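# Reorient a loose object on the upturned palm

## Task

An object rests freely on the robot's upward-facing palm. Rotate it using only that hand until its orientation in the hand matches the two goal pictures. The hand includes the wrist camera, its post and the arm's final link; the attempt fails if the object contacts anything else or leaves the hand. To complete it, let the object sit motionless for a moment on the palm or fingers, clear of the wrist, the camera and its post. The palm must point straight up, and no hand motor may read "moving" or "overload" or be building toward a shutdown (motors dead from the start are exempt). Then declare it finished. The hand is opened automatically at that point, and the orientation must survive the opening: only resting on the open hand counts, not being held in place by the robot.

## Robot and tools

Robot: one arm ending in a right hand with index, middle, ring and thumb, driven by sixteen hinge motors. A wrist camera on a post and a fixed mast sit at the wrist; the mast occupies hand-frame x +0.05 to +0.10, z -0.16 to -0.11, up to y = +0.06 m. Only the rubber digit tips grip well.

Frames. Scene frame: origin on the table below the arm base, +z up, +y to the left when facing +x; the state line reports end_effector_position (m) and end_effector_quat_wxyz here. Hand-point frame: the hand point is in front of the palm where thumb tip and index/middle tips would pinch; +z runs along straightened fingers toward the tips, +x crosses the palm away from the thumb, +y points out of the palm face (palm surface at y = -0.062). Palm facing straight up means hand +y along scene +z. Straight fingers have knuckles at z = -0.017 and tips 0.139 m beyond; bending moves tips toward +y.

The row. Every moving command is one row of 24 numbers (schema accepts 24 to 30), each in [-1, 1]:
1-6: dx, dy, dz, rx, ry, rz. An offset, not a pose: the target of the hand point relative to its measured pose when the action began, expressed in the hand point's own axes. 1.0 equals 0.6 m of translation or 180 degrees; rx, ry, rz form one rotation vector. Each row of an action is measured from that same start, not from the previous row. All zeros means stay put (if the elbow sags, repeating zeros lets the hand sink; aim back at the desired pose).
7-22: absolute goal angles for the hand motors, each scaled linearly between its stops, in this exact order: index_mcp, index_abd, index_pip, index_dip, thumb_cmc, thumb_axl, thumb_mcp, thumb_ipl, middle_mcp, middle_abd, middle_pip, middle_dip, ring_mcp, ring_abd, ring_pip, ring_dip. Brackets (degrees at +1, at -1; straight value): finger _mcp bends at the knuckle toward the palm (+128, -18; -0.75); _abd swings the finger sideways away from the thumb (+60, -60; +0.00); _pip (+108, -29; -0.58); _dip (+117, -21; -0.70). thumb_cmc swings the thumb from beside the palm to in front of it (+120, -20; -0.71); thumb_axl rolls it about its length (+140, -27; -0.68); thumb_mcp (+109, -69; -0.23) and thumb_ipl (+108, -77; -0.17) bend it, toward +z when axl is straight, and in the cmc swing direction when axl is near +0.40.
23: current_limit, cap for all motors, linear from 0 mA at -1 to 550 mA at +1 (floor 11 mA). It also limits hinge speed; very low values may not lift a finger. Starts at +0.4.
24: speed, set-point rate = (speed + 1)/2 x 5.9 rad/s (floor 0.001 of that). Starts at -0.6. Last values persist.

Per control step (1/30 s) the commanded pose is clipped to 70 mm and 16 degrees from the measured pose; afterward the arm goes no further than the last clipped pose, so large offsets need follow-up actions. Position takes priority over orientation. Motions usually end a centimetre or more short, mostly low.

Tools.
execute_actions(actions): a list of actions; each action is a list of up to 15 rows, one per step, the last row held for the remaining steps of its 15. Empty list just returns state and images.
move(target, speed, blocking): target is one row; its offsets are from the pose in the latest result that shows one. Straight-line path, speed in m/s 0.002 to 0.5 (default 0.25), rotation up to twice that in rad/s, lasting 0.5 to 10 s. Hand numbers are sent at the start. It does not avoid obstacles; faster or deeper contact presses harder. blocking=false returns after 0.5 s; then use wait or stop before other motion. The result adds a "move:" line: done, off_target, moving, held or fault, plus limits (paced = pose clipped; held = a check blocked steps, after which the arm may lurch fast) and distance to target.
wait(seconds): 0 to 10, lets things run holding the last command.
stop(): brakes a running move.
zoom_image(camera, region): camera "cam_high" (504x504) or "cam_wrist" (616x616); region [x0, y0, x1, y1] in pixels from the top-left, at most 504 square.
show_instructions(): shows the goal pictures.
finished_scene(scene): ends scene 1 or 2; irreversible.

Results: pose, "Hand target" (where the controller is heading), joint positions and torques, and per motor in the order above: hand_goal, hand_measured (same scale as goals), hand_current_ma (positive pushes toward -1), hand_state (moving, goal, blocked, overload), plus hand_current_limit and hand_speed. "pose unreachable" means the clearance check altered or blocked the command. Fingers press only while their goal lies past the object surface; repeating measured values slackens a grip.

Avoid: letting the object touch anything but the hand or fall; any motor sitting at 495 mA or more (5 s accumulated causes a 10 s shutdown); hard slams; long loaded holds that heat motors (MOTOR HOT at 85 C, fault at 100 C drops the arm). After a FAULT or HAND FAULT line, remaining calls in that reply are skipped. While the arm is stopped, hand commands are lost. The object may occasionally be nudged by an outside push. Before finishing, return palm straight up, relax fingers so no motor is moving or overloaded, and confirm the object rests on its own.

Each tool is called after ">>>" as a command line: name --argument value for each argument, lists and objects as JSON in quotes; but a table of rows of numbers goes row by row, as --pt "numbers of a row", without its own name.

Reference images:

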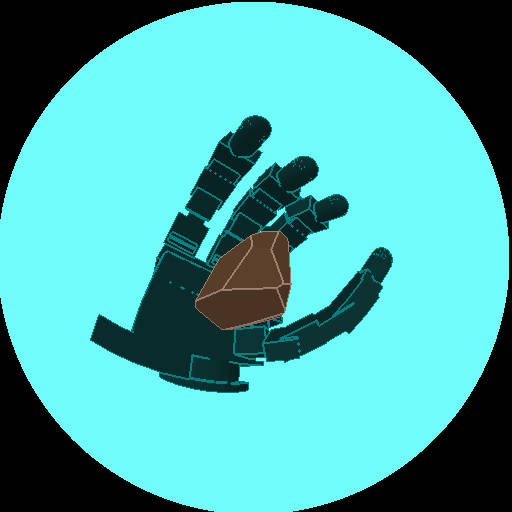

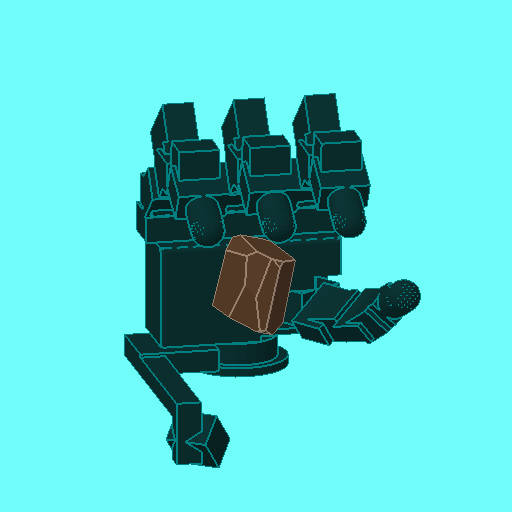

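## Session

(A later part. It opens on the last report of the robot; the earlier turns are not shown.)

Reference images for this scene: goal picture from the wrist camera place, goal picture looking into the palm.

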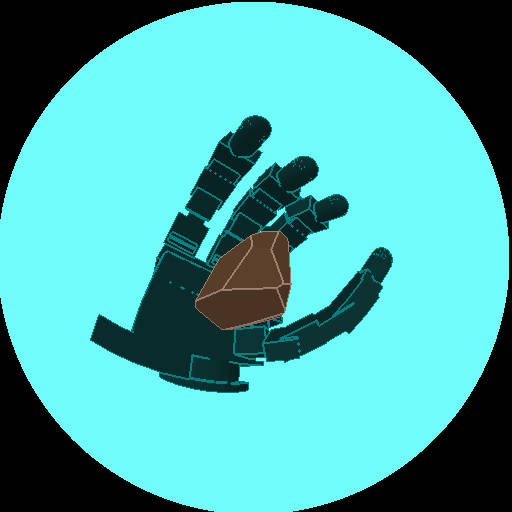

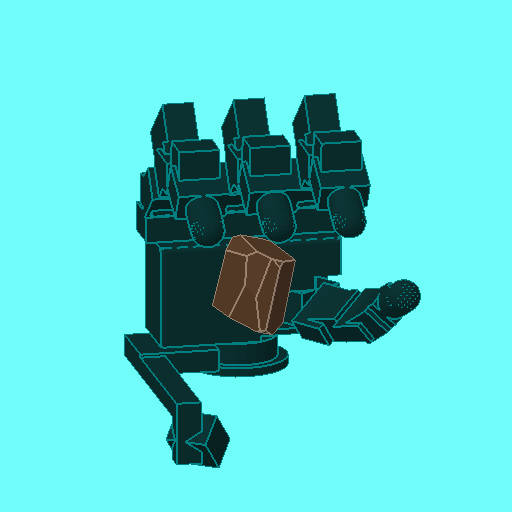

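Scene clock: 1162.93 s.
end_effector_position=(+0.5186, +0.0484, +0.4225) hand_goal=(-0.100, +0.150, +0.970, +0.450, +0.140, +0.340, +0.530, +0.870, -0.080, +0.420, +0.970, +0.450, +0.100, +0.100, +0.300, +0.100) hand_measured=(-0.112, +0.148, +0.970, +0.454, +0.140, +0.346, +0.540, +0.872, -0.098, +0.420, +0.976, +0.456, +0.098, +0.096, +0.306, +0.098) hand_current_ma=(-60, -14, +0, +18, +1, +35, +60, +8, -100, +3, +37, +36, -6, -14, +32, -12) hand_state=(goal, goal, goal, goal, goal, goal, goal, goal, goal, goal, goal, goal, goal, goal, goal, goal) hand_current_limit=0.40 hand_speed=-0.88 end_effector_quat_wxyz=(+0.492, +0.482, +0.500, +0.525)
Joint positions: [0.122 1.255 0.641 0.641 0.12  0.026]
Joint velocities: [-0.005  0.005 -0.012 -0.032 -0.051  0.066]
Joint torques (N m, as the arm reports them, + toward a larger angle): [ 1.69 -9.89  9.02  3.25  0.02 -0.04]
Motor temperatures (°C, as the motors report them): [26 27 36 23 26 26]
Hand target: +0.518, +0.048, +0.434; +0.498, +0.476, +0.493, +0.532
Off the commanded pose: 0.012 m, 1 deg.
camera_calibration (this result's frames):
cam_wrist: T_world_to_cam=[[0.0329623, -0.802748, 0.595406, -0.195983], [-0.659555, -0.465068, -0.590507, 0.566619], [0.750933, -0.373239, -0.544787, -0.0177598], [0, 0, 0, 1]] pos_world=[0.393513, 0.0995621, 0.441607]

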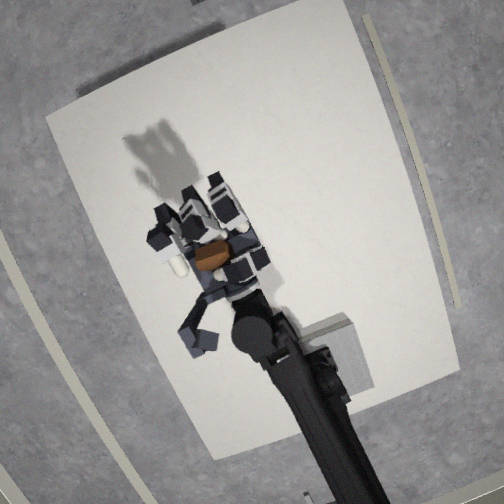

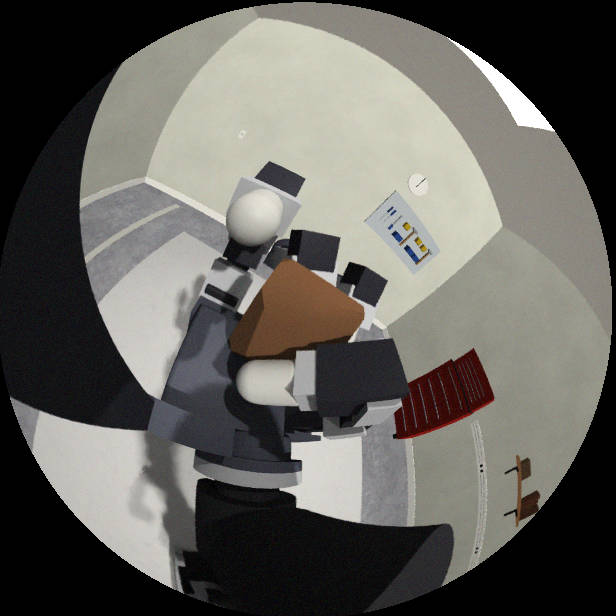

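>>> execute_actions --actions '[[[0,0.02,0,-0.008,0,0,-0.1,0.15,0.97,0.45,0.1,0.65,0.5,0.87,-0.1,0.42,0.97,0.45,0.1,0.1,0.3,0.1,0.4,-0.75]],[[0,0.02,0,-0.008,0,0,-0.1,0.15,0.97,0.45,-0.5,0.75,0.5,0.87,-0.02,0.45,0.96,0.42,0.1,0.1,0.3,0.1,0.4,-0.6]],[[0,0.02,0,-0.008,0,0,-0.1,0.15,0.97,0.45,-0.9,0.6,0.6,0.9,0.08,0.47,0.94,0.37,0.1,0.1,0.3,0.1,0.4,-0.7]],[[0,0.02,0,-0.008,0,0,-0.1,0.15,0.97,0.45,-0.9,0.6,0.6,0.9,0.2,0.5,0.9,0.3,0.1,0.1,0.3,0.1,0.4,-0.88]]]'

>>> zoom_image --camera "cam_high" --region '[130,190,290,350]'

Scene clock: 1169.33 s.
end_effector_position=(+0.5186, +0.0484, +0.4225) hand_goal=(-0.100, +0.150, +0.970, +0.450, -0.900, +0.600, +0.600, +0.900, +0.200, +0.500, +0.900, +0.300, +0.100, +0.100, +0.300, +0.100) hand_measured=(-0.112, +0.148, +0.970, +0.454, -0.868, +0.606, +0.600, +0.900, +0.178, +0.500, +0.902, +0.304, +0.098, +0.096, +0.306, +0.098) hand_current_ma=(-60, -14, +0, +18, +0, +33, -6, -4, -114, +4, +4, +22, -6, -14, +32, -12) hand_state=(goal, goal, goal, goal, moving, goal, goal, goal, moving, moving, moving, goal, goal, goal, goal, goal) hand_current_limit=0.40 hand_speed=-0.88 end_effector_quat_wxyz=(+0.492, +0.482, +0.500, +0.525)
Joint positions: [0.122 1.255 0.641 0.641 0.12  0.026]
Joint velocities: [-0.024 -0.005 -0.012 -0.002 -0.022 -0.066]
Joint torques (N m, as the arm reports them, + toward a larger angle): [ 1.83 -9.78  9.    3.22  0.02 -0.09]
Motor temperatures (°C, as the motors report them): [26 27 36 23 26 26]
Hand target: +0.518, +0.048, +0.434; +0.498, +0.476, +0.493, +0.532
Off the commanded pose: 0.012 m, 1 deg.
camera_calibration (this result's frames):
cam_wrist: T_world_to_cam=[[0.0329623, -0.802748, 0.595406, -0.195983], [-0.659555, -0.465068, -0.590507, 0.566619], [0.750933, -0.373239, -0.544787, -0.0177598], [0, 0, 0, 1]] pos_world=[0.393513, 0.0995621, 0.441607]

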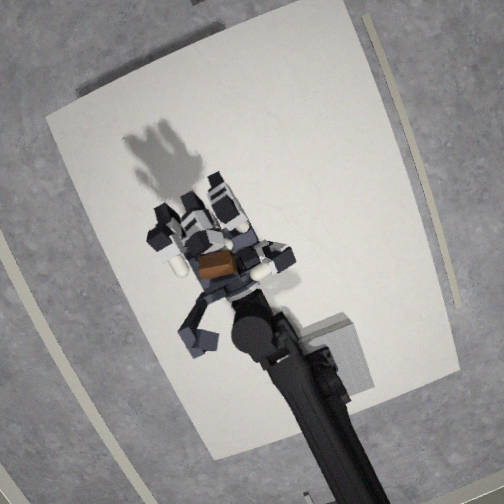

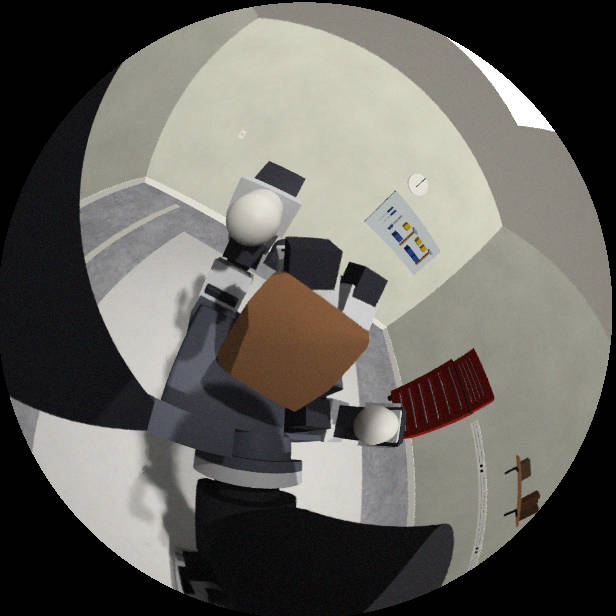

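Region (130, 190, 290, 350) of cam_high's 504x504 image, scaled by 3.150, with more detail than that image has.

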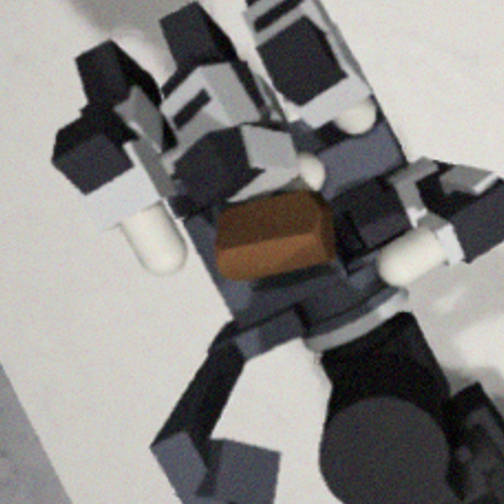

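>>> execute_actions --actions '[[[0,0.02,0,-0.008,0,0,-0.1,0.1,0.97,0.45,-0.9,0.6,0.6,0.9,-0.2,0.3,0.97,0.5,0.1,0.1,0.3,0.1,0.4,-0.7]],[[0,0.02,0,-0.008,0,0,-0.05,-0.3,0.96,0.43,-0.9,0.6,0.6,0.9,-0.5,0.0,0.9,0.7,0.1,0.1,0.3,0.1,0.4,-0.7]],[[0,0.02,0,-0.008,0,0,0.1,-0.35,0.93,0.36,-0.9,0.6,0.6,0.9,-0.5,0.0,0.9,0.7,0.1,0.1,0.3,0.1,0.4,-0.85]],[[0,0.02,0,-0.008,0,0,0.22,-0.4,0.89,0.29,-0.9,0.6,0.6,0.9,-0.5,0.0,0.9,0.7,0.1,0.1,0.3,0.1,0.4,-0.88]]]'

>>> zoom_image --camera "cam_high" --region '[130,190,290,350]'

Scene clock: 1178.13 s.
end_effector_position=(+0.5186, +0.0484, +0.4225) hand_goal=(+0.220, -0.400, +0.890, +0.290, -0.900, +0.600, +0.600, +0.900, -0.500, +0.000, +0.900, +0.700, +0.100, +0.100, +0.300, +0.100) hand_measured=(+0.182, -0.402, +0.886, +0.294, -0.902, +0.606, +0.600, +0.900, -0.506, +0.002, +0.906, +0.698, +0.098, +0.096, +0.306, +0.098) hand_current_ma=(-205, -14, -33, +24, -14, +33, -6, -4, -27, +14, +30, -11, -6, -14, +32, -12) hand_state=(moving, moving, moving, goal, goal, goal, goal, goal, goal, goal, goal, goal, goal, goal, goal, goal) hand_current_limit=0.40 hand_speed=-0.88 end_effector_quat_wxyz=(+0.492, +0.482, +0.500, +0.525)
Joint positions: [0.122 1.255 0.641 0.641 0.12  0.026]
Joint velocities: [-0.005 -0.005 -0.002 -0.007 -0.066 -0.037]
Joint torques (N m, as the arm reports them, + toward a larger angle): [ 1.86 -9.88  9.06  3.3   0.03 -0.11]
Motor temperatures (°C, as the motors report them): [26 27 36 23 26 26]
Hand target: +0.518, +0.048, +0.434; +0.498, +0.476, +0.493, +0.532
Off the commanded pose: 0.012 m, 1 deg.
camera_calibration (this result's frames):
cam_wrist: T_world_to_cam=[[0.0329623, -0.802748, 0.595406, -0.195983], [-0.659555, -0.465068, -0.590507, 0.566619], [0.750933, -0.373239, -0.544787, -0.0177598], [0, 0, 0, 1]] pos_world=[0.393513, 0.0995621, 0.441607]

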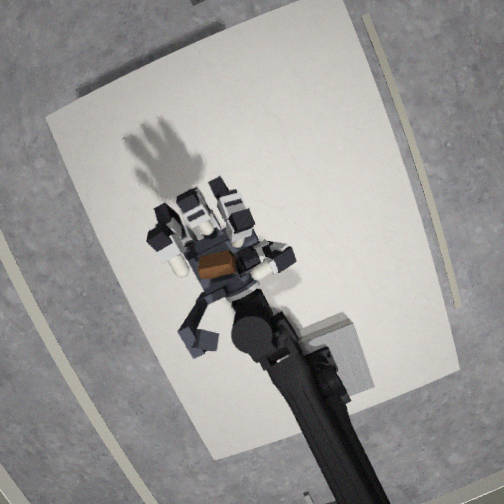

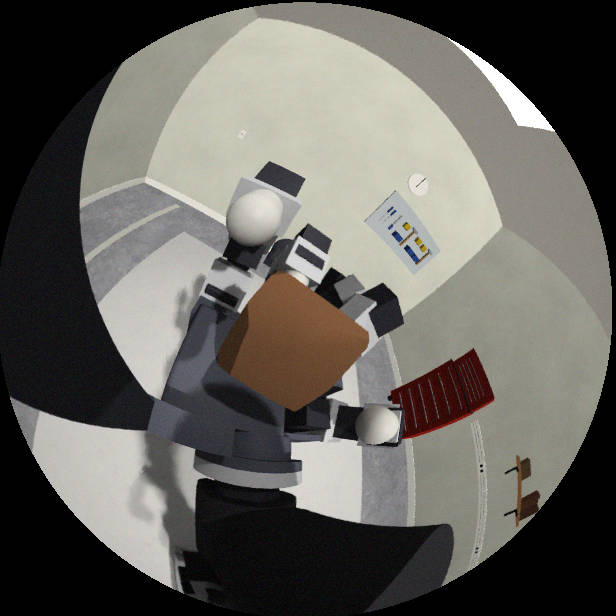

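Region (130, 190, 290, 350) of cam_high's 504x504 image, scaled by 3.150, with more detail than that image has.

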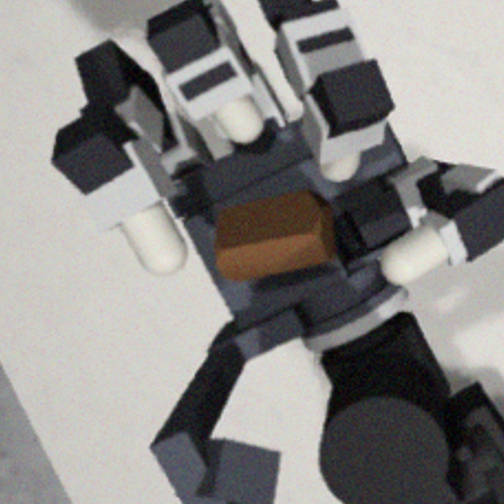

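>>> execute_actions --actions '[[[0,0.02,0,-0.008,0,0,-0.2,-0.2,0.95,0.5,-0.95,0.55,0.84,0.97,-0.5,0.0,0.9,0.7,-0.4,0.1,0.9,0.65,0.4,-0.6]],[[0,0.02,0,-0.008,0,0,-0.3,0,0.95,0.55,-0.9,0.55,0.86,0.97,-0.5,0.0,0.9,0.7,-0.15,0.2,0.97,0.47,0.4,-0.75]],[[0,0.02,0,-0.008,0,0,-0.3,0,0.95,0.55,-0.82,0.55,0.86,0.97,-0.5,0.0,0.9,0.7,0.05,0.4,0.95,0.38,0.4,-0.85]]]'

>>> zoom_image --camera "cam_high" --region '[130,190,290,350]'

Scene clock: 1195.57 s.
end_effector_position=(+0.5186, +0.0484, +0.4225) hand_goal=(-0.300, +0.000, +0.950, +0.550, -0.820, +0.550, +0.860, +0.970, -0.500, +0.000, +0.900, +0.700, +0.050, +0.400, +0.950, +0.380) hand_measured=(-0.304, -0.002, +0.950, +0.548, -0.832, +0.554, +0.858, +0.970, -0.506, +0.002, +0.906, +0.698, -0.014, +0.376, +0.958, +0.384) hand_current_ma=(-21, -14, -2, -12, -63, +26, -7, -3, -28, +14, +30, -11, -76, -31, +39, +19) hand_state=(goal, goal, goal, goal, goal, goal, goal, goal, goal, goal, goal, goal, moving, moving, goal, goal) hand_current_limit=0.40 hand_speed=-0.85 end_effector_quat_wxyz=(+0.492, +0.482, +0.500, +0.525)
Joint positions: [0.122 1.255 0.641 0.641 0.12  0.026]
Joint velocities: [-0.005 -0.005  0.007 -0.002 -0.037  0.007]
Joint torques (N m, as the arm reports them, + toward a larger angle): [  1.68 -10.     9.03   3.29   0.02  -0.08]
Motor temperatures (°C, as the motors report them): [26 27 36 23 26 26]
Hand target: +0.518, +0.048, +0.434; +0.498, +0.476, +0.493, +0.532
Off the commanded pose: 0.012 m, 1 deg.
camera_calibration (this result's frames):
cam_wrist: T_world_to_cam=[[0.0329623, -0.802748, 0.595406, -0.195983], [-0.659555, -0.465068, -0.590507, 0.566619], [0.750933, -0.373239, -0.544787, -0.0177598], [0, 0, 0, 1]] pos_world=[0.393513, 0.0995621, 0.441607]

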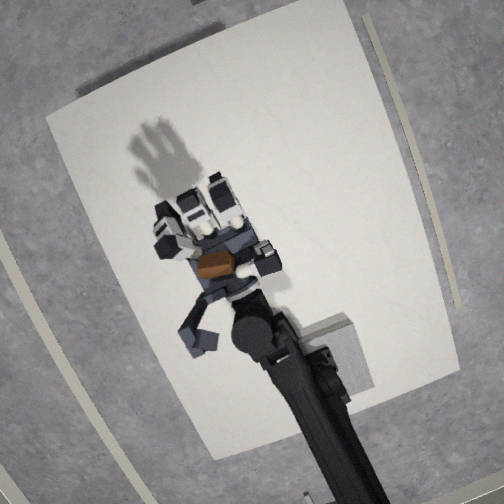

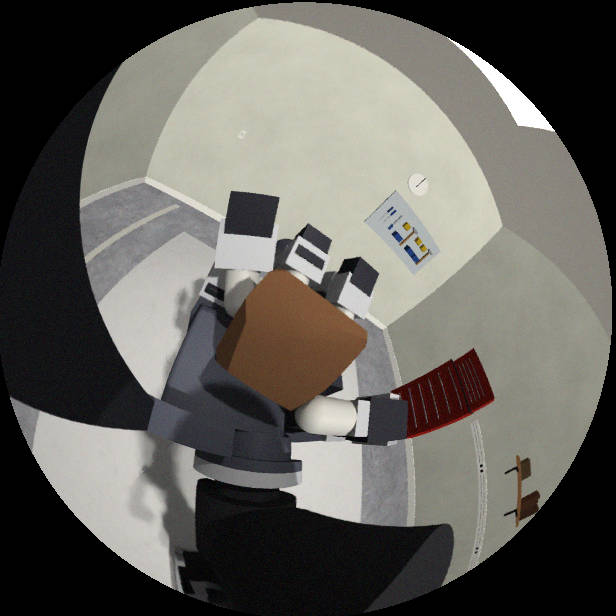

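Region (130, 190, 290, 350) of cam_high's 504x504 image, scaled by 3.150, with more detail than that image has.

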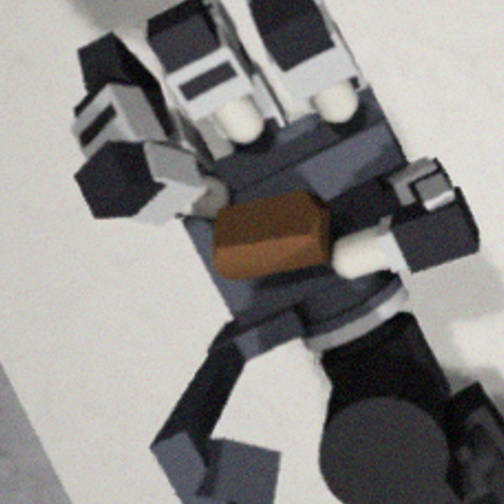

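>>> execute_actions --actions '[[[0,0.02,0,-0.008,0,0,-0.3,0,0.95,0.55,-0.73,0.56,0.85,0.97,-0.5,0.0,0.9,0.7,0.03,0.45,0.95,0.38,0.4,-0.88]],[[0,0.02,0,-0.008,0,0,-0.3,0,0.95,0.55,-0.62,0.57,0.84,0.97,-0.5,0.0,0.9,0.7,0.0,0.5,0.95,0.4,0.4,-0.88]],[[0,0.02,0,-0.008,0,0,-0.3,0,0.95,0.55,-0.5,0.57,0.82,0.97,-0.5,0.0,0.9,0.7,-0.03,0.55,0.95,0.42,0.4,-0.88]]]'

>>> zoom_image --camera "cam_high" --region '[130,190,290,350]'

Scene clock: 1201.67 s.
end_effector_position=(+0.5186, +0.0484, +0.4225) hand_goal=(-0.300, +0.000, +0.950, +0.550, -0.500, +0.570, +0.820, +0.970, -0.500, +0.000, +0.900, +0.700, -0.030, +0.550, +0.950, +0.420) hand_measured=(-0.304, -0.002, +0.950, +0.548, -0.520, +0.570, +0.818, +0.970, -0.506, +0.002, +0.906, +0.698, -0.034, +0.546, +0.956, +0.420) hand_current_ma=(-21, -14, -2, -12, -89, +6, -14, -3, -28, +14, +30, -11, -22, -14, +36, +0) hand_state=(goal, goal, goal, goal, moving, goal, moving, goal, goal, goal, goal, goal, goal, goal, goal, goal) hand_current_limit=0.40 hand_speed=-0.88 end_effector_quat_wxyz=(+0.492, +0.482, +0.500, +0.525)
Joint positions: [0.122 1.255 0.641 0.641 0.12  0.026]
Joint velocities: [ 0.005  0.005 -0.002 -0.007 -0.007 -0.007]
Joint torques (N m, as the arm reports them, + toward a larger angle): [ 2.02 -9.83  9.07  3.32  0.03 -0.07]
Motor temperatures (°C, as the motors report them): [26 27 36 23 26 26]
Hand target: +0.518, +0.048, +0.434; +0.498, +0.476, +0.493, +0.532
Off the commanded pose: 0.012 m, 1 deg.
camera_calibration (this result's frames):
cam_wrist: T_world_to_cam=[[0.0329623, -0.802748, 0.595406, -0.195983], [-0.659555, -0.465068, -0.590507, 0.566619], [0.750933, -0.373239, -0.544787, -0.0177598], [0, 0, 0, 1]] pos_world=[0.393513, 0.0995621, 0.441607]

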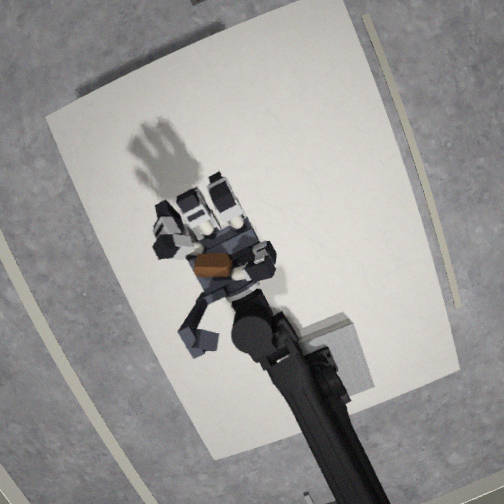

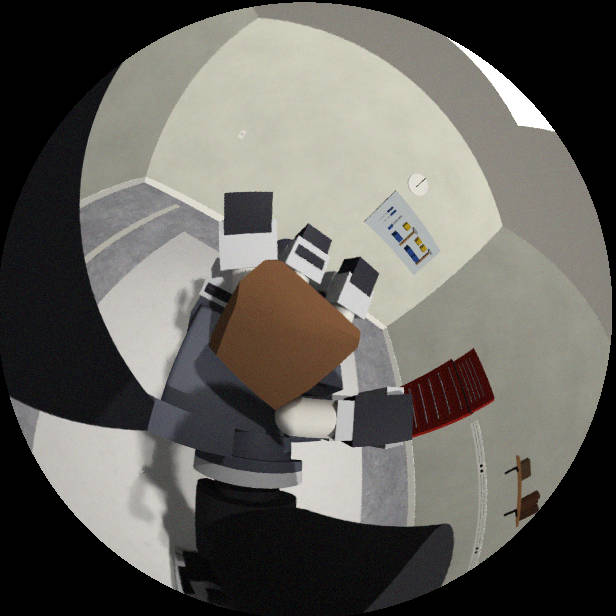

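Region (130, 190, 290, 350) of cam_high's 504x504 image, scaled by 3.150, with more detail than that image has.

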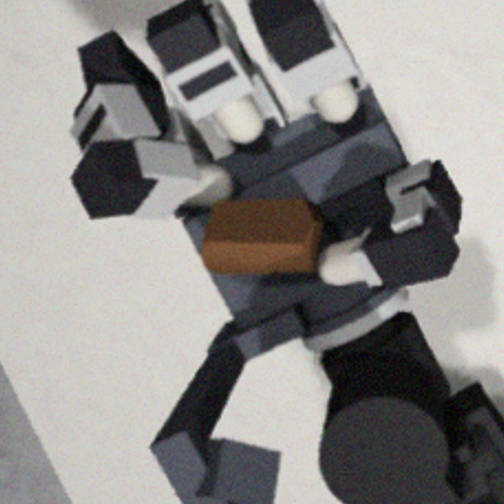

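>>> execute_actions --actions '[[[0,0.02,0,-0.008,0,0,-0.3,0,0.95,0.55,-0.52,0.57,0.82,0.97,-0.5,0.0,0.9,0.7,-0.2,0.2,0.8,0.3,0.4,-0.7]],[[0,0.02,0,-0.008,0,0,-0.3,0,0.95,0.55,-0.52,0.57,0.82,0.97,-0.5,0.0,0.9,0.7,0.1,0.15,0.6,0.15,0.4,-0.7]],[[0,0.02,0,-0.008,0,0,-0.3,0,0.95,0.55,-0.52,0.57,0.82,0.97,-0.5,0.0,0.9,0.7,0.3,0.1,0.6,0.15,0.4,-0.8]],[[0,0.02,0,-0.008,0,0,-0.3,0,0.95,0.55,-0.52,0.57,0.82,0.97,-0.5,0.0,0.9,0.7,0.3,-0.08,0.6,0.15,0.4,-0.85]]]'

>>> zoom_image --camera "cam_high" --region '[130,190,290,350]'

Scene clock: 1210.10 s.
end_effector_position=(+0.5186, +0.0484, +0.4225) hand_goal=(-0.300, +0.000, +0.950, +0.550, -0.520, +0.570, +0.820, +0.970, -0.500, +0.000, +0.900, +0.700, +0.300, -0.080, +0.600, +0.150) hand_measured=(-0.304, -0.002, +0.950, +0.548, -0.524, +0.578, +0.820, +0.976, -0.506, +0.002, +0.906, +0.698, +0.108, -0.072, +0.582, +0.146) hand_current_ma=(-21, -14, -2, -12, -21, +46, +0, +36, -28, +14, +30, -11, -371, +8, -93, -22) hand_state=(goal, goal, goal, goal, goal, goal, goal, goal, goal, goal, goal, goal, moving, moving, goal, goal) hand_current_limit=0.40 hand_speed=-0.85 end_effector_quat_wxyz=(+0.492, +0.482, +0.500, +0.525)
Joint positions: [0.122 1.255 0.641 0.641 0.12  0.026]
Joint velocities: [-0.015 -0.005 -0.002 -0.007  0.022 -0.022]
Joint torques (N m, as the arm reports them, + toward a larger angle): [ 1.83 -9.7   9.11  3.29  0.01 -0.06]
Motor temperatures (°C, as the motors report them): [26 27 36 23 26 26]
Hand target: +0.518, +0.048, +0.434; +0.498, +0.476, +0.493, +0.532
Off the commanded pose: 0.012 m, 1 deg.
camera_calibration (this result's frames):
cam_wrist: T_world_to_cam=[[0.0329623, -0.802748, 0.595406, -0.195983], [-0.659555, -0.465068, -0.590507, 0.566619], [0.750933, -0.373239, -0.544787, -0.0177598], [0, 0, 0, 1]] pos_world=[0.393513, 0.0995621, 0.441607]

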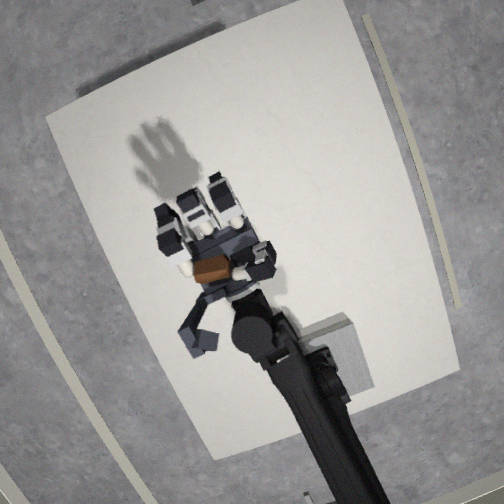

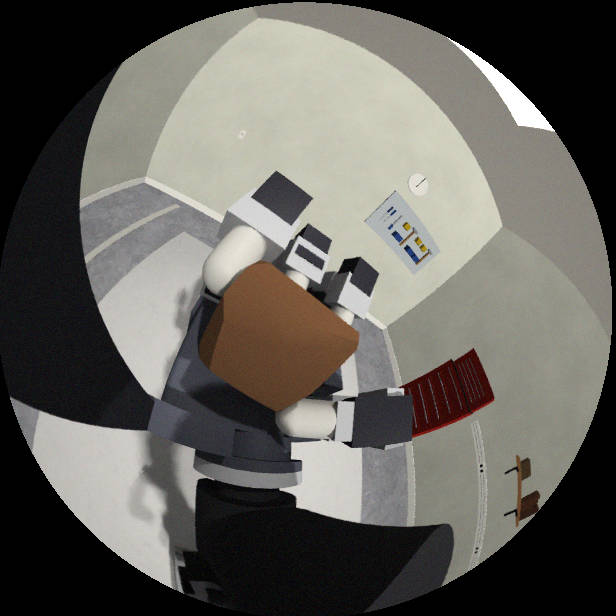

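Region (130, 190, 290, 350) of cam_high's 504x504 image, scaled by 3.150, with more detail than that image has.

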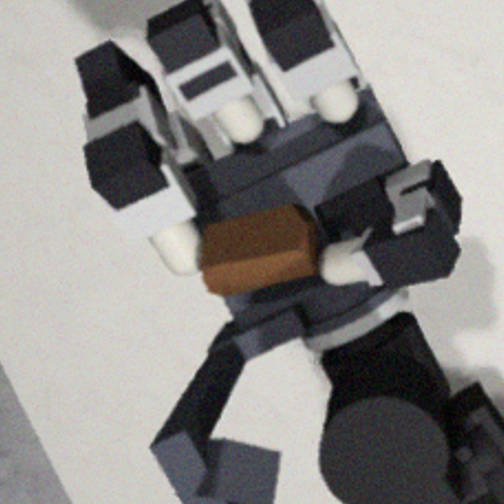

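>>> execute_actions --actions '[[[0,0.02,0,-0.008,0,0,-0.3,0,0.95,0.55,-0.56,0.57,0.82,0.97,-0.5,0.0,0.9,0.7,0.0,0.35,0.5,0.15,0.4,-0.7]],[[0,0.02,0,-0.008,0,0,-0.3,0,0.95,0.55,-0.56,0.57,0.82,0.97,-0.5,0.0,0.9,0.7,0.0,0.35,0.5,0.15,0.4,-0.7]]]'

>>> zoom_image --camera "cam_high" --region '[130,190,290,350]'

Scene clock: 1215.90 s.
end_effector_position=(+0.5186, +0.0484, +0.4225) hand_goal=(-0.300, +0.000, +0.950, +0.550, -0.560, +0.570, +0.820, +0.970, -0.500, +0.000, +0.900, +0.700, +0.000, +0.350, +0.500, +0.150) hand_measured=(-0.304, -0.002, +0.950, +0.548, -0.560, +0.574, +0.822, +0.974, -0.506, +0.002, +0.906, +0.698, -0.002, +0.348, +0.506, +0.148) hand_current_ma=(-21, -14, -2, -12, +5, +28, +8, +33, -28, +14, +30, -11, -9, -11, +34, -8) hand_state=(goal, goal, goal, goal, goal, goal, goal, goal, goal, goal, goal, goal, goal, goal, goal, goal) hand_current_limit=0.40 hand_speed=-0.70 end_effector_quat_wxyz=(+0.492, +0.482, +0.500, +0.525)
Joint positions: [0.122 1.255 0.641 0.641 0.12  0.026]
Joint velocities: [-0.015 -0.005 -0.007 -0.007 -0.022  0.007]
Joint torques (N m, as the arm reports them, + toward a larger angle): [ 1.87 -9.94  9.04  3.33  0.03 -0.06]
Motor temperatures (°C, as the motors report them): [26 27 37 23 26 26]
Hand target: +0.518, +0.048, +0.434; +0.498, +0.476, +0.493, +0.532
Off the commanded pose: 0.012 m, 1 deg.
camera_calibration (this result's frames):
cam_wrist: T_world_to_cam=[[0.0329623, -0.802748, 0.595406, -0.195983], [-0.659555, -0.465068, -0.590507, 0.566619], [0.750933, -0.373239, -0.544787, -0.0177598], [0, 0, 0, 1]] pos_world=[0.393513, 0.0995621, 0.441607]

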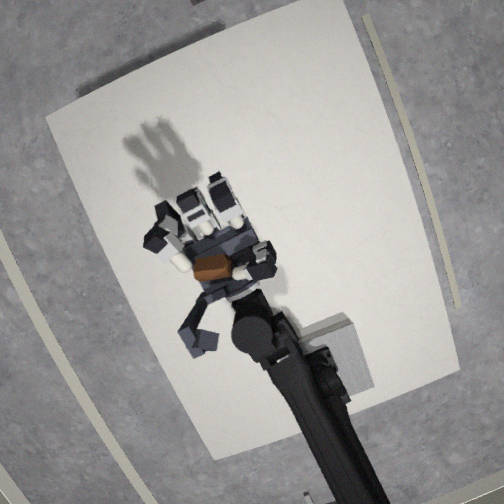

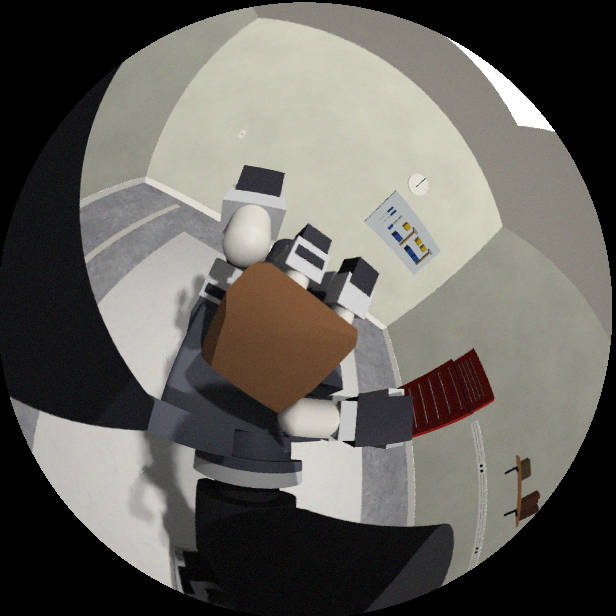

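Region (130, 190, 290, 350) of cam_high's 504x504 image, scaled by 3.150, with more detail than that image has.

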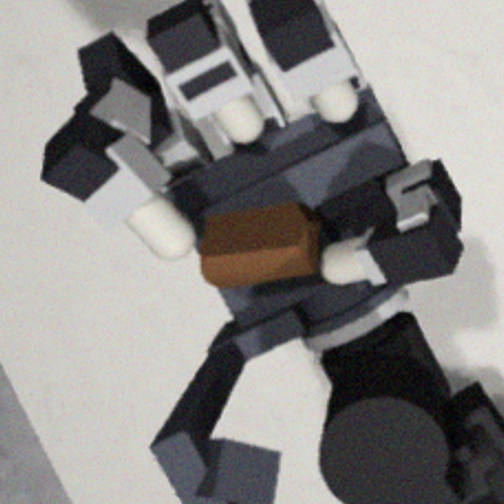

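>>> execute_actions --actions '[[[0,0.02,0,-0.008,0,0,-0.3,0,0.95,0.55,-0.56,0.57,0.82,0.97,-0.5,0.0,0.9,0.7,0.0,0.5,0.2,-0.1,0.4,-0.7]],[[0,0.02,0,-0.008,0,0,-0.3,0,0.95,0.55,-0.56,0.57,0.82,0.97,-0.5,0.0,0.9,0.7,0.4,0.5,0.2,-0.1,0.4,-0.6]],[[0,0.02,0,-0.008,0,0,-0.3,0,0.95,0.55,-0.56,0.57,0.82,0.97,-0.5,0.0,0.9,0.7,0.55,0.45,0.45,0.0,0.4,-0.75]],[[0,0.02,0,-0.008,0,0,-0.3,0,0.95,0.55,-0.56,0.57,0.82,0.97,-0.5,0.0,0.9,0.7,0.55,0.25,0.45,0.0,0.4,-0.82]]]'

>>> zoom_image --camera "cam_high" --region '[130,190,290,350]'

Scene clock: 1228.23 s.
end_effector_position=(+0.5186, +0.0484, +0.4225) hand_goal=(-0.300, +0.000, +0.950, +0.550, -0.560, +0.570, +0.820, +0.970, -0.500, +0.000, +0.900, +0.700, +0.550, +0.250, +0.450, +0.000) hand_measured=(-0.304, -0.002, +0.950, +0.548, -0.562, +0.578, +0.822, +0.984, -0.506, +0.002, +0.906, +0.698, +0.524, +0.286, +0.434, -0.002) hand_current_ma=(-21, -14, -2, -12, -11, +50, +15, +96, -28, +14, +30, -11, -148, +147, -84, -12) hand_state=(goal, goal, goal, goal, goal, goal, goal, goal, goal, goal, goal, goal, moving, moving, goal, goal) hand_current_limit=0.40 hand_speed=-0.82 end_effector_quat_wxyz=(+0.492, +0.482, +0.500, +0.525)
Joint positions: [0.122 1.255 0.641 0.641 0.12  0.026]
Joint velocities: [-0.024 -0.015  0.002  0.002  0.037 -0.066]
Joint torques (N m, as the arm reports them, + toward a larger angle): [ 1.93 -9.87  9.04  3.23  0.03 -0.06]
Motor temperatures (°C, as the motors report them): [26 27 37 23 26 26]
Hand target: +0.518, +0.048, +0.434; +0.498, +0.476, +0.493, +0.532
Off the commanded pose: 0.012 m, 1 deg.
camera_calibration (this result's frames):
cam_wrist: T_world_to_cam=[[0.0329623, -0.802748, 0.595406, -0.195983], [-0.659555, -0.465068, -0.590507, 0.566619], [0.750933, -0.373239, -0.544787, -0.0177598], [0, 0, 0, 1]] pos_world=[0.393513, 0.0995621, 0.441607]

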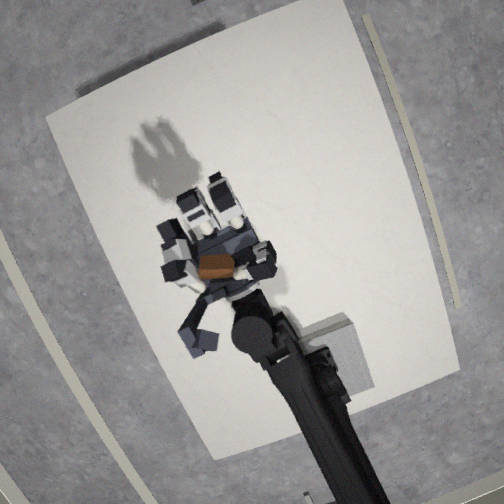

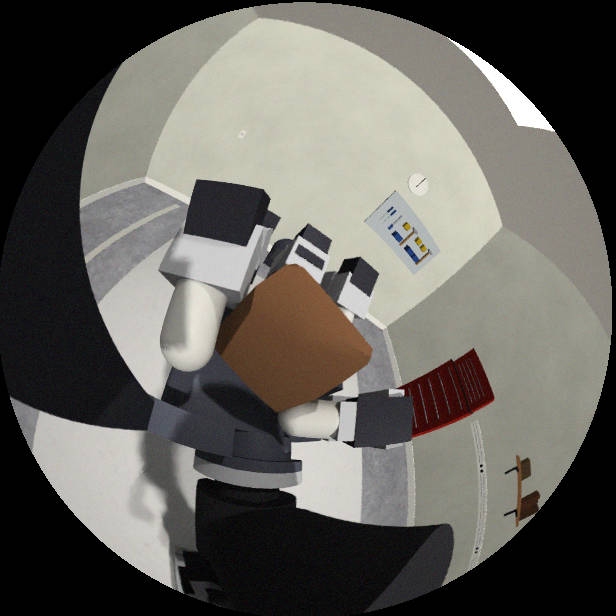

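Region (130, 190, 290, 350) of cam_high's 504x504 image, scaled by 3.150, with more detail than that image has.

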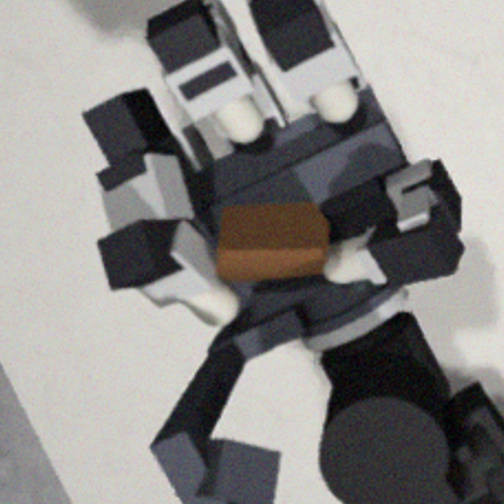

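>>> execute_actions --actions '[[[0,0.02,0,-0.008,0,0,-0.3,0,0.95,0.55,-0.58,0.6,0.82,0.97,-0.5,0.0,0.9,0.7,0.48,0.23,0.48,0.06,0.4,-0.88]],[[0,0.02,0,-0.008,0,0,-0.3,0,0.95,0.55,-0.58,0.6,0.82,0.97,-0.5,0.0,0.9,0.7,0.41,0.2,0.52,0.12,0.4,-0.88]]]'

>>> zoom_image --camera "cam_high" --region '[130,190,290,350]'

Scene clock: 1233.30 s.
end_effector_position=(+0.5186, +0.0484, +0.4225) hand_goal=(-0.300, +0.000, +0.950, +0.550, -0.580, +0.600, +0.820, +0.970, -0.500, +0.000, +0.900, +0.700, +0.410, +0.200, +0.520, +0.120) hand_measured=(-0.304, -0.002, +0.950, +0.548, -0.580, +0.602, +0.824, +0.976, -0.506, +0.002, +0.906, +0.698, +0.414, +0.206, +0.520, +0.118) hand_current_ma=(-21, -14, -2, -12, +1, +12, +22, +38, -28, +14, +30, -11, +23, +24, +1, -12) hand_state=(goal, goal, goal, goal, goal, goal, goal, goal, goal, goal, goal, goal, goal, goal, goal, goal) hand_current_limit=0.40 hand_speed=-0.88 end_effector_quat_wxyz=(+0.492, +0.482, +0.500, +0.525)
Joint positions: [0.122 1.255 0.641 0.641 0.12  0.026]
Joint velocities: [-0.005 -0.005  0.002 -0.007 -0.095  0.007]
Joint torques (N m, as the arm reports them, + toward a larger angle): [ 1.85 -9.87  8.98  3.24  0.04 -0.06]
Motor temperatures (°C, as the motors report them): [26 27 37 23 26 26]
Hand target: +0.518, +0.048, +0.434; +0.498, +0.476, +0.493, +0.532
Off the commanded pose: 0.012 m, 1 deg.
camera_calibration (this result's frames):
cam_wrist: T_world_to_cam=[[0.0329623, -0.802748, 0.595406, -0.195983], [-0.659555, -0.465068, -0.590507, 0.566619], [0.750933, -0.373239, -0.544787, -0.0177598], [0, 0, 0, 1]] pos_world=[0.393513, 0.0995621, 0.441607]

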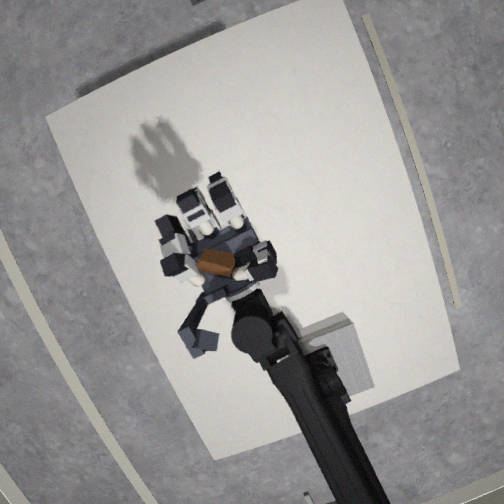

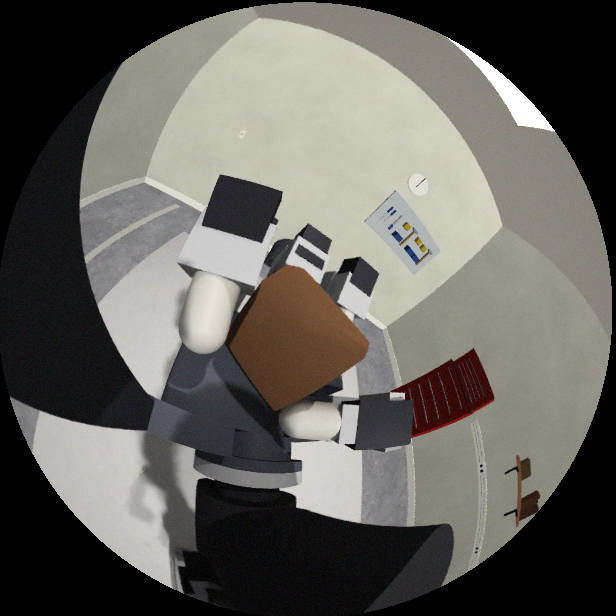

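Region (130, 190, 290, 350) of cam_high's 504x504 image, scaled by 3.150, with more detail than that image has.

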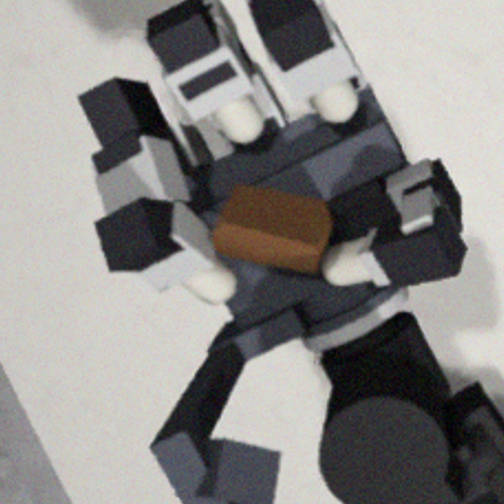

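>>> execute_actions --actions '[]'

>>> zoom_image --camera "cam_high" --region '[130, 190, 290, 350]'

Scene clock: 1248.60 s.
end_effector_position=(+0.5186, +0.0484, +0.4225) hand_goal=(-0.300, +0.000, +0.950, +0.550, -0.580, +0.600, +0.820, +0.970, -0.500, +0.000, +0.900, +0.700, +0.410, +0.200, +0.520, +0.120) hand_measured=(-0.304, -0.002, +0.950, +0.548, -0.580, +0.602, +0.824, +0.976, -0.506, +0.002, +0.906, +0.698, +0.414, +0.206, +0.520, +0.118) hand_current_ma=(-21, -14, -2, -12, +1, +12, +22, +38, -28, +14, +30, -11, +23, +24, +1, -12) hand_state=(goal, goal, goal, goal, goal, goal, goal, goal, goal, goal, goal, goal, goal, goal, goal, goal) hand_current_limit=0.40 hand_speed=-0.88 end_effector_quat_wxyz=(+0.492, +0.482, +0.500, +0.525)
Joint positions: [0.122 1.255 0.641 0.641 0.12  0.026]
Joint velocities: [-0.005  0.005 -0.007 -0.007 -0.007  0.051]
Joint torques (N m, as the arm reports them, + toward a larger angle): [ 1.91 -9.74  8.99  3.26  0.03 -0.06]
Motor temperatures (°C, as the motors report them): [26 27 37 23 26 26]
Hand target: +0.518, +0.048, +0.434; +0.498, +0.476, +0.493, +0.532
Off the commanded pose: 0.012 m, 1 deg.
camera_calibration (this result's frames):
cam_wrist: T_world_to_cam=[[0.0329623, -0.802748, 0.595406, -0.195983], [-0.659555, -0.465068, -0.590507, 0.566619], [0.750933, -0.373239, -0.544787, -0.0177598], [0, 0, 0, 1]] pos_world=[0.393513, 0.0995621, 0.441607]

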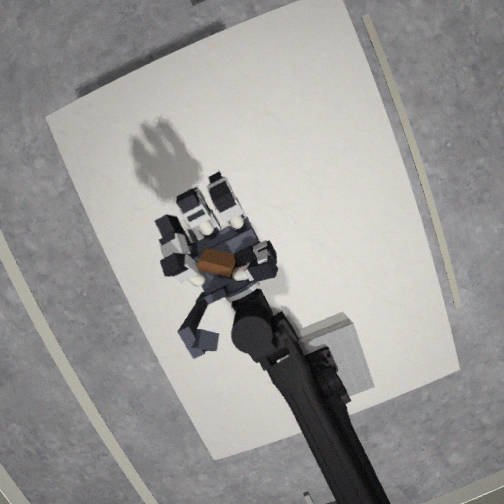

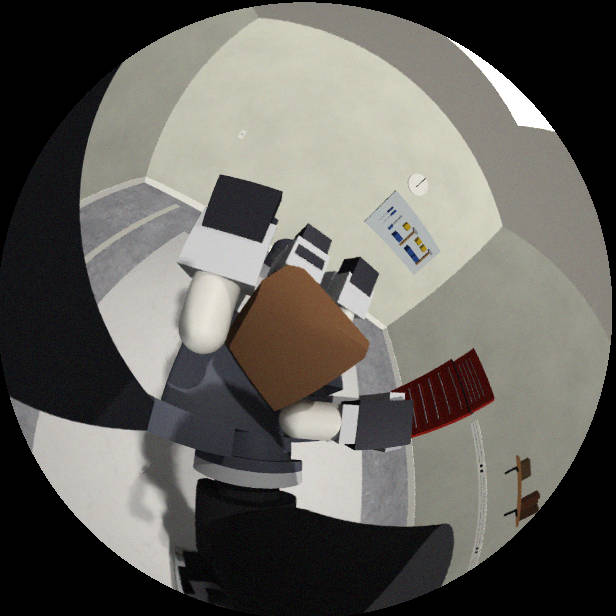

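Region (130, 190, 290, 350) of cam_high's 504x504 image, scaled by 3.150, with more detail than that image has.

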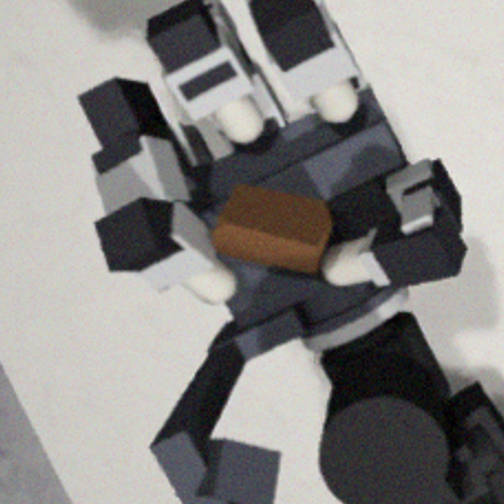

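>>> execute_actions --actions '[[[0,0.02,0,-0.008,0,0,-0.3,0,0.95,0.55,-0.5,0.58,0.8,0.96,-0.5,0,0.9,0.7,0.34,0.1,0.55,0.15,0.4,-0.88]],[[0,0.02,0,-0.008,0,0,-0.3,0,0.95,0.55,-0.42,0.55,0.77,0.95,-0.5,0,0.9,0.7,0.27,0.0,0.58,0.18,0.4,-0.88]]]'

>>> zoom_image --camera "cam_high" --region '[130, 190, 290, 350]'

Scene clock: 1257.00 s.
end_effector_position=(+0.5186, +0.0484, +0.4225) hand_goal=(-0.300, +0.000, +0.950, +0.550, -0.420, +0.550, +0.770, +0.950, -0.500, +0.000, +0.900, +0.700, +0.270, +0.000, +0.580, +0.180) hand_measured=(-0.304, -0.002, +0.950, +0.548, -0.428, +0.556, +0.776, +0.954, -0.506, +0.002, +0.906, +0.698, +0.272, +0.004, +0.580, +0.178) hand_current_ma=(-21, -14, -2, -12, -39, +32, +40, +28, -28, +14, +30, -11, +9, +18, +0, -12) hand_state=(goal, goal, goal, goal, goal, goal, goal, goal, goal, goal, goal, goal, goal, goal, goal, goal) hand_current_limit=0.40 hand_speed=-0.88 end_effector_quat_wxyz=(+0.492, +0.482, +0.500, +0.525)
Joint positions: [0.122 1.255 0.641 0.641 0.12  0.026]
Joint velocities: [ 0.005 -0.005 -0.002  0.002 -0.022  0.022]
Joint torques (N m, as the arm reports them, + toward a larger angle): [ 1.71 -9.79  9.06  3.24  0.03 -0.06]
Motor temperatures (°C, as the motors report them): [26 27 37 23 26 26]
Hand target: +0.518, +0.048, +0.434; +0.498, +0.476, +0.493, +0.532
Off the commanded pose: 0.012 m, 1 deg.
camera_calibration (this result's frames):
cam_wrist: T_world_to_cam=[[0.0329623, -0.802748, 0.595406, -0.195983], [-0.659555, -0.465068, -0.590507, 0.566619], [0.750933, -0.373239, -0.544787, -0.0177598], [0, 0, 0, 1]] pos_world=[0.393513, 0.0995621, 0.441607]

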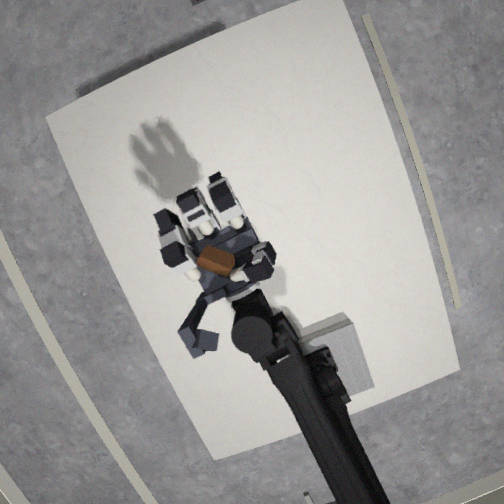

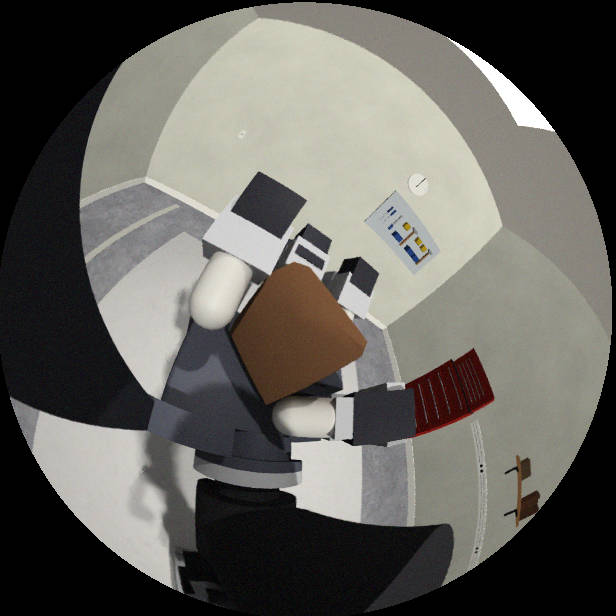

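Region (130, 190, 290, 350) of cam_high's 504x504 image, scaled by 3.150, with more detail than that image has.

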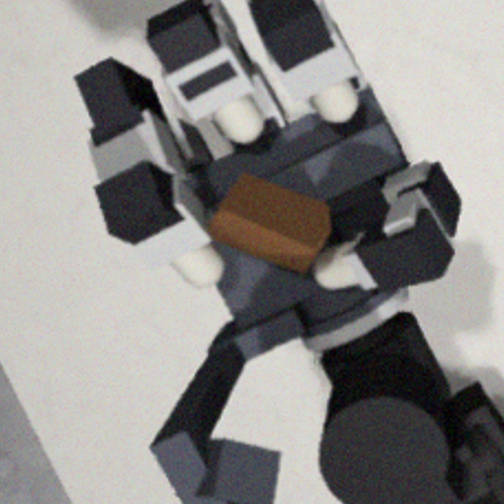

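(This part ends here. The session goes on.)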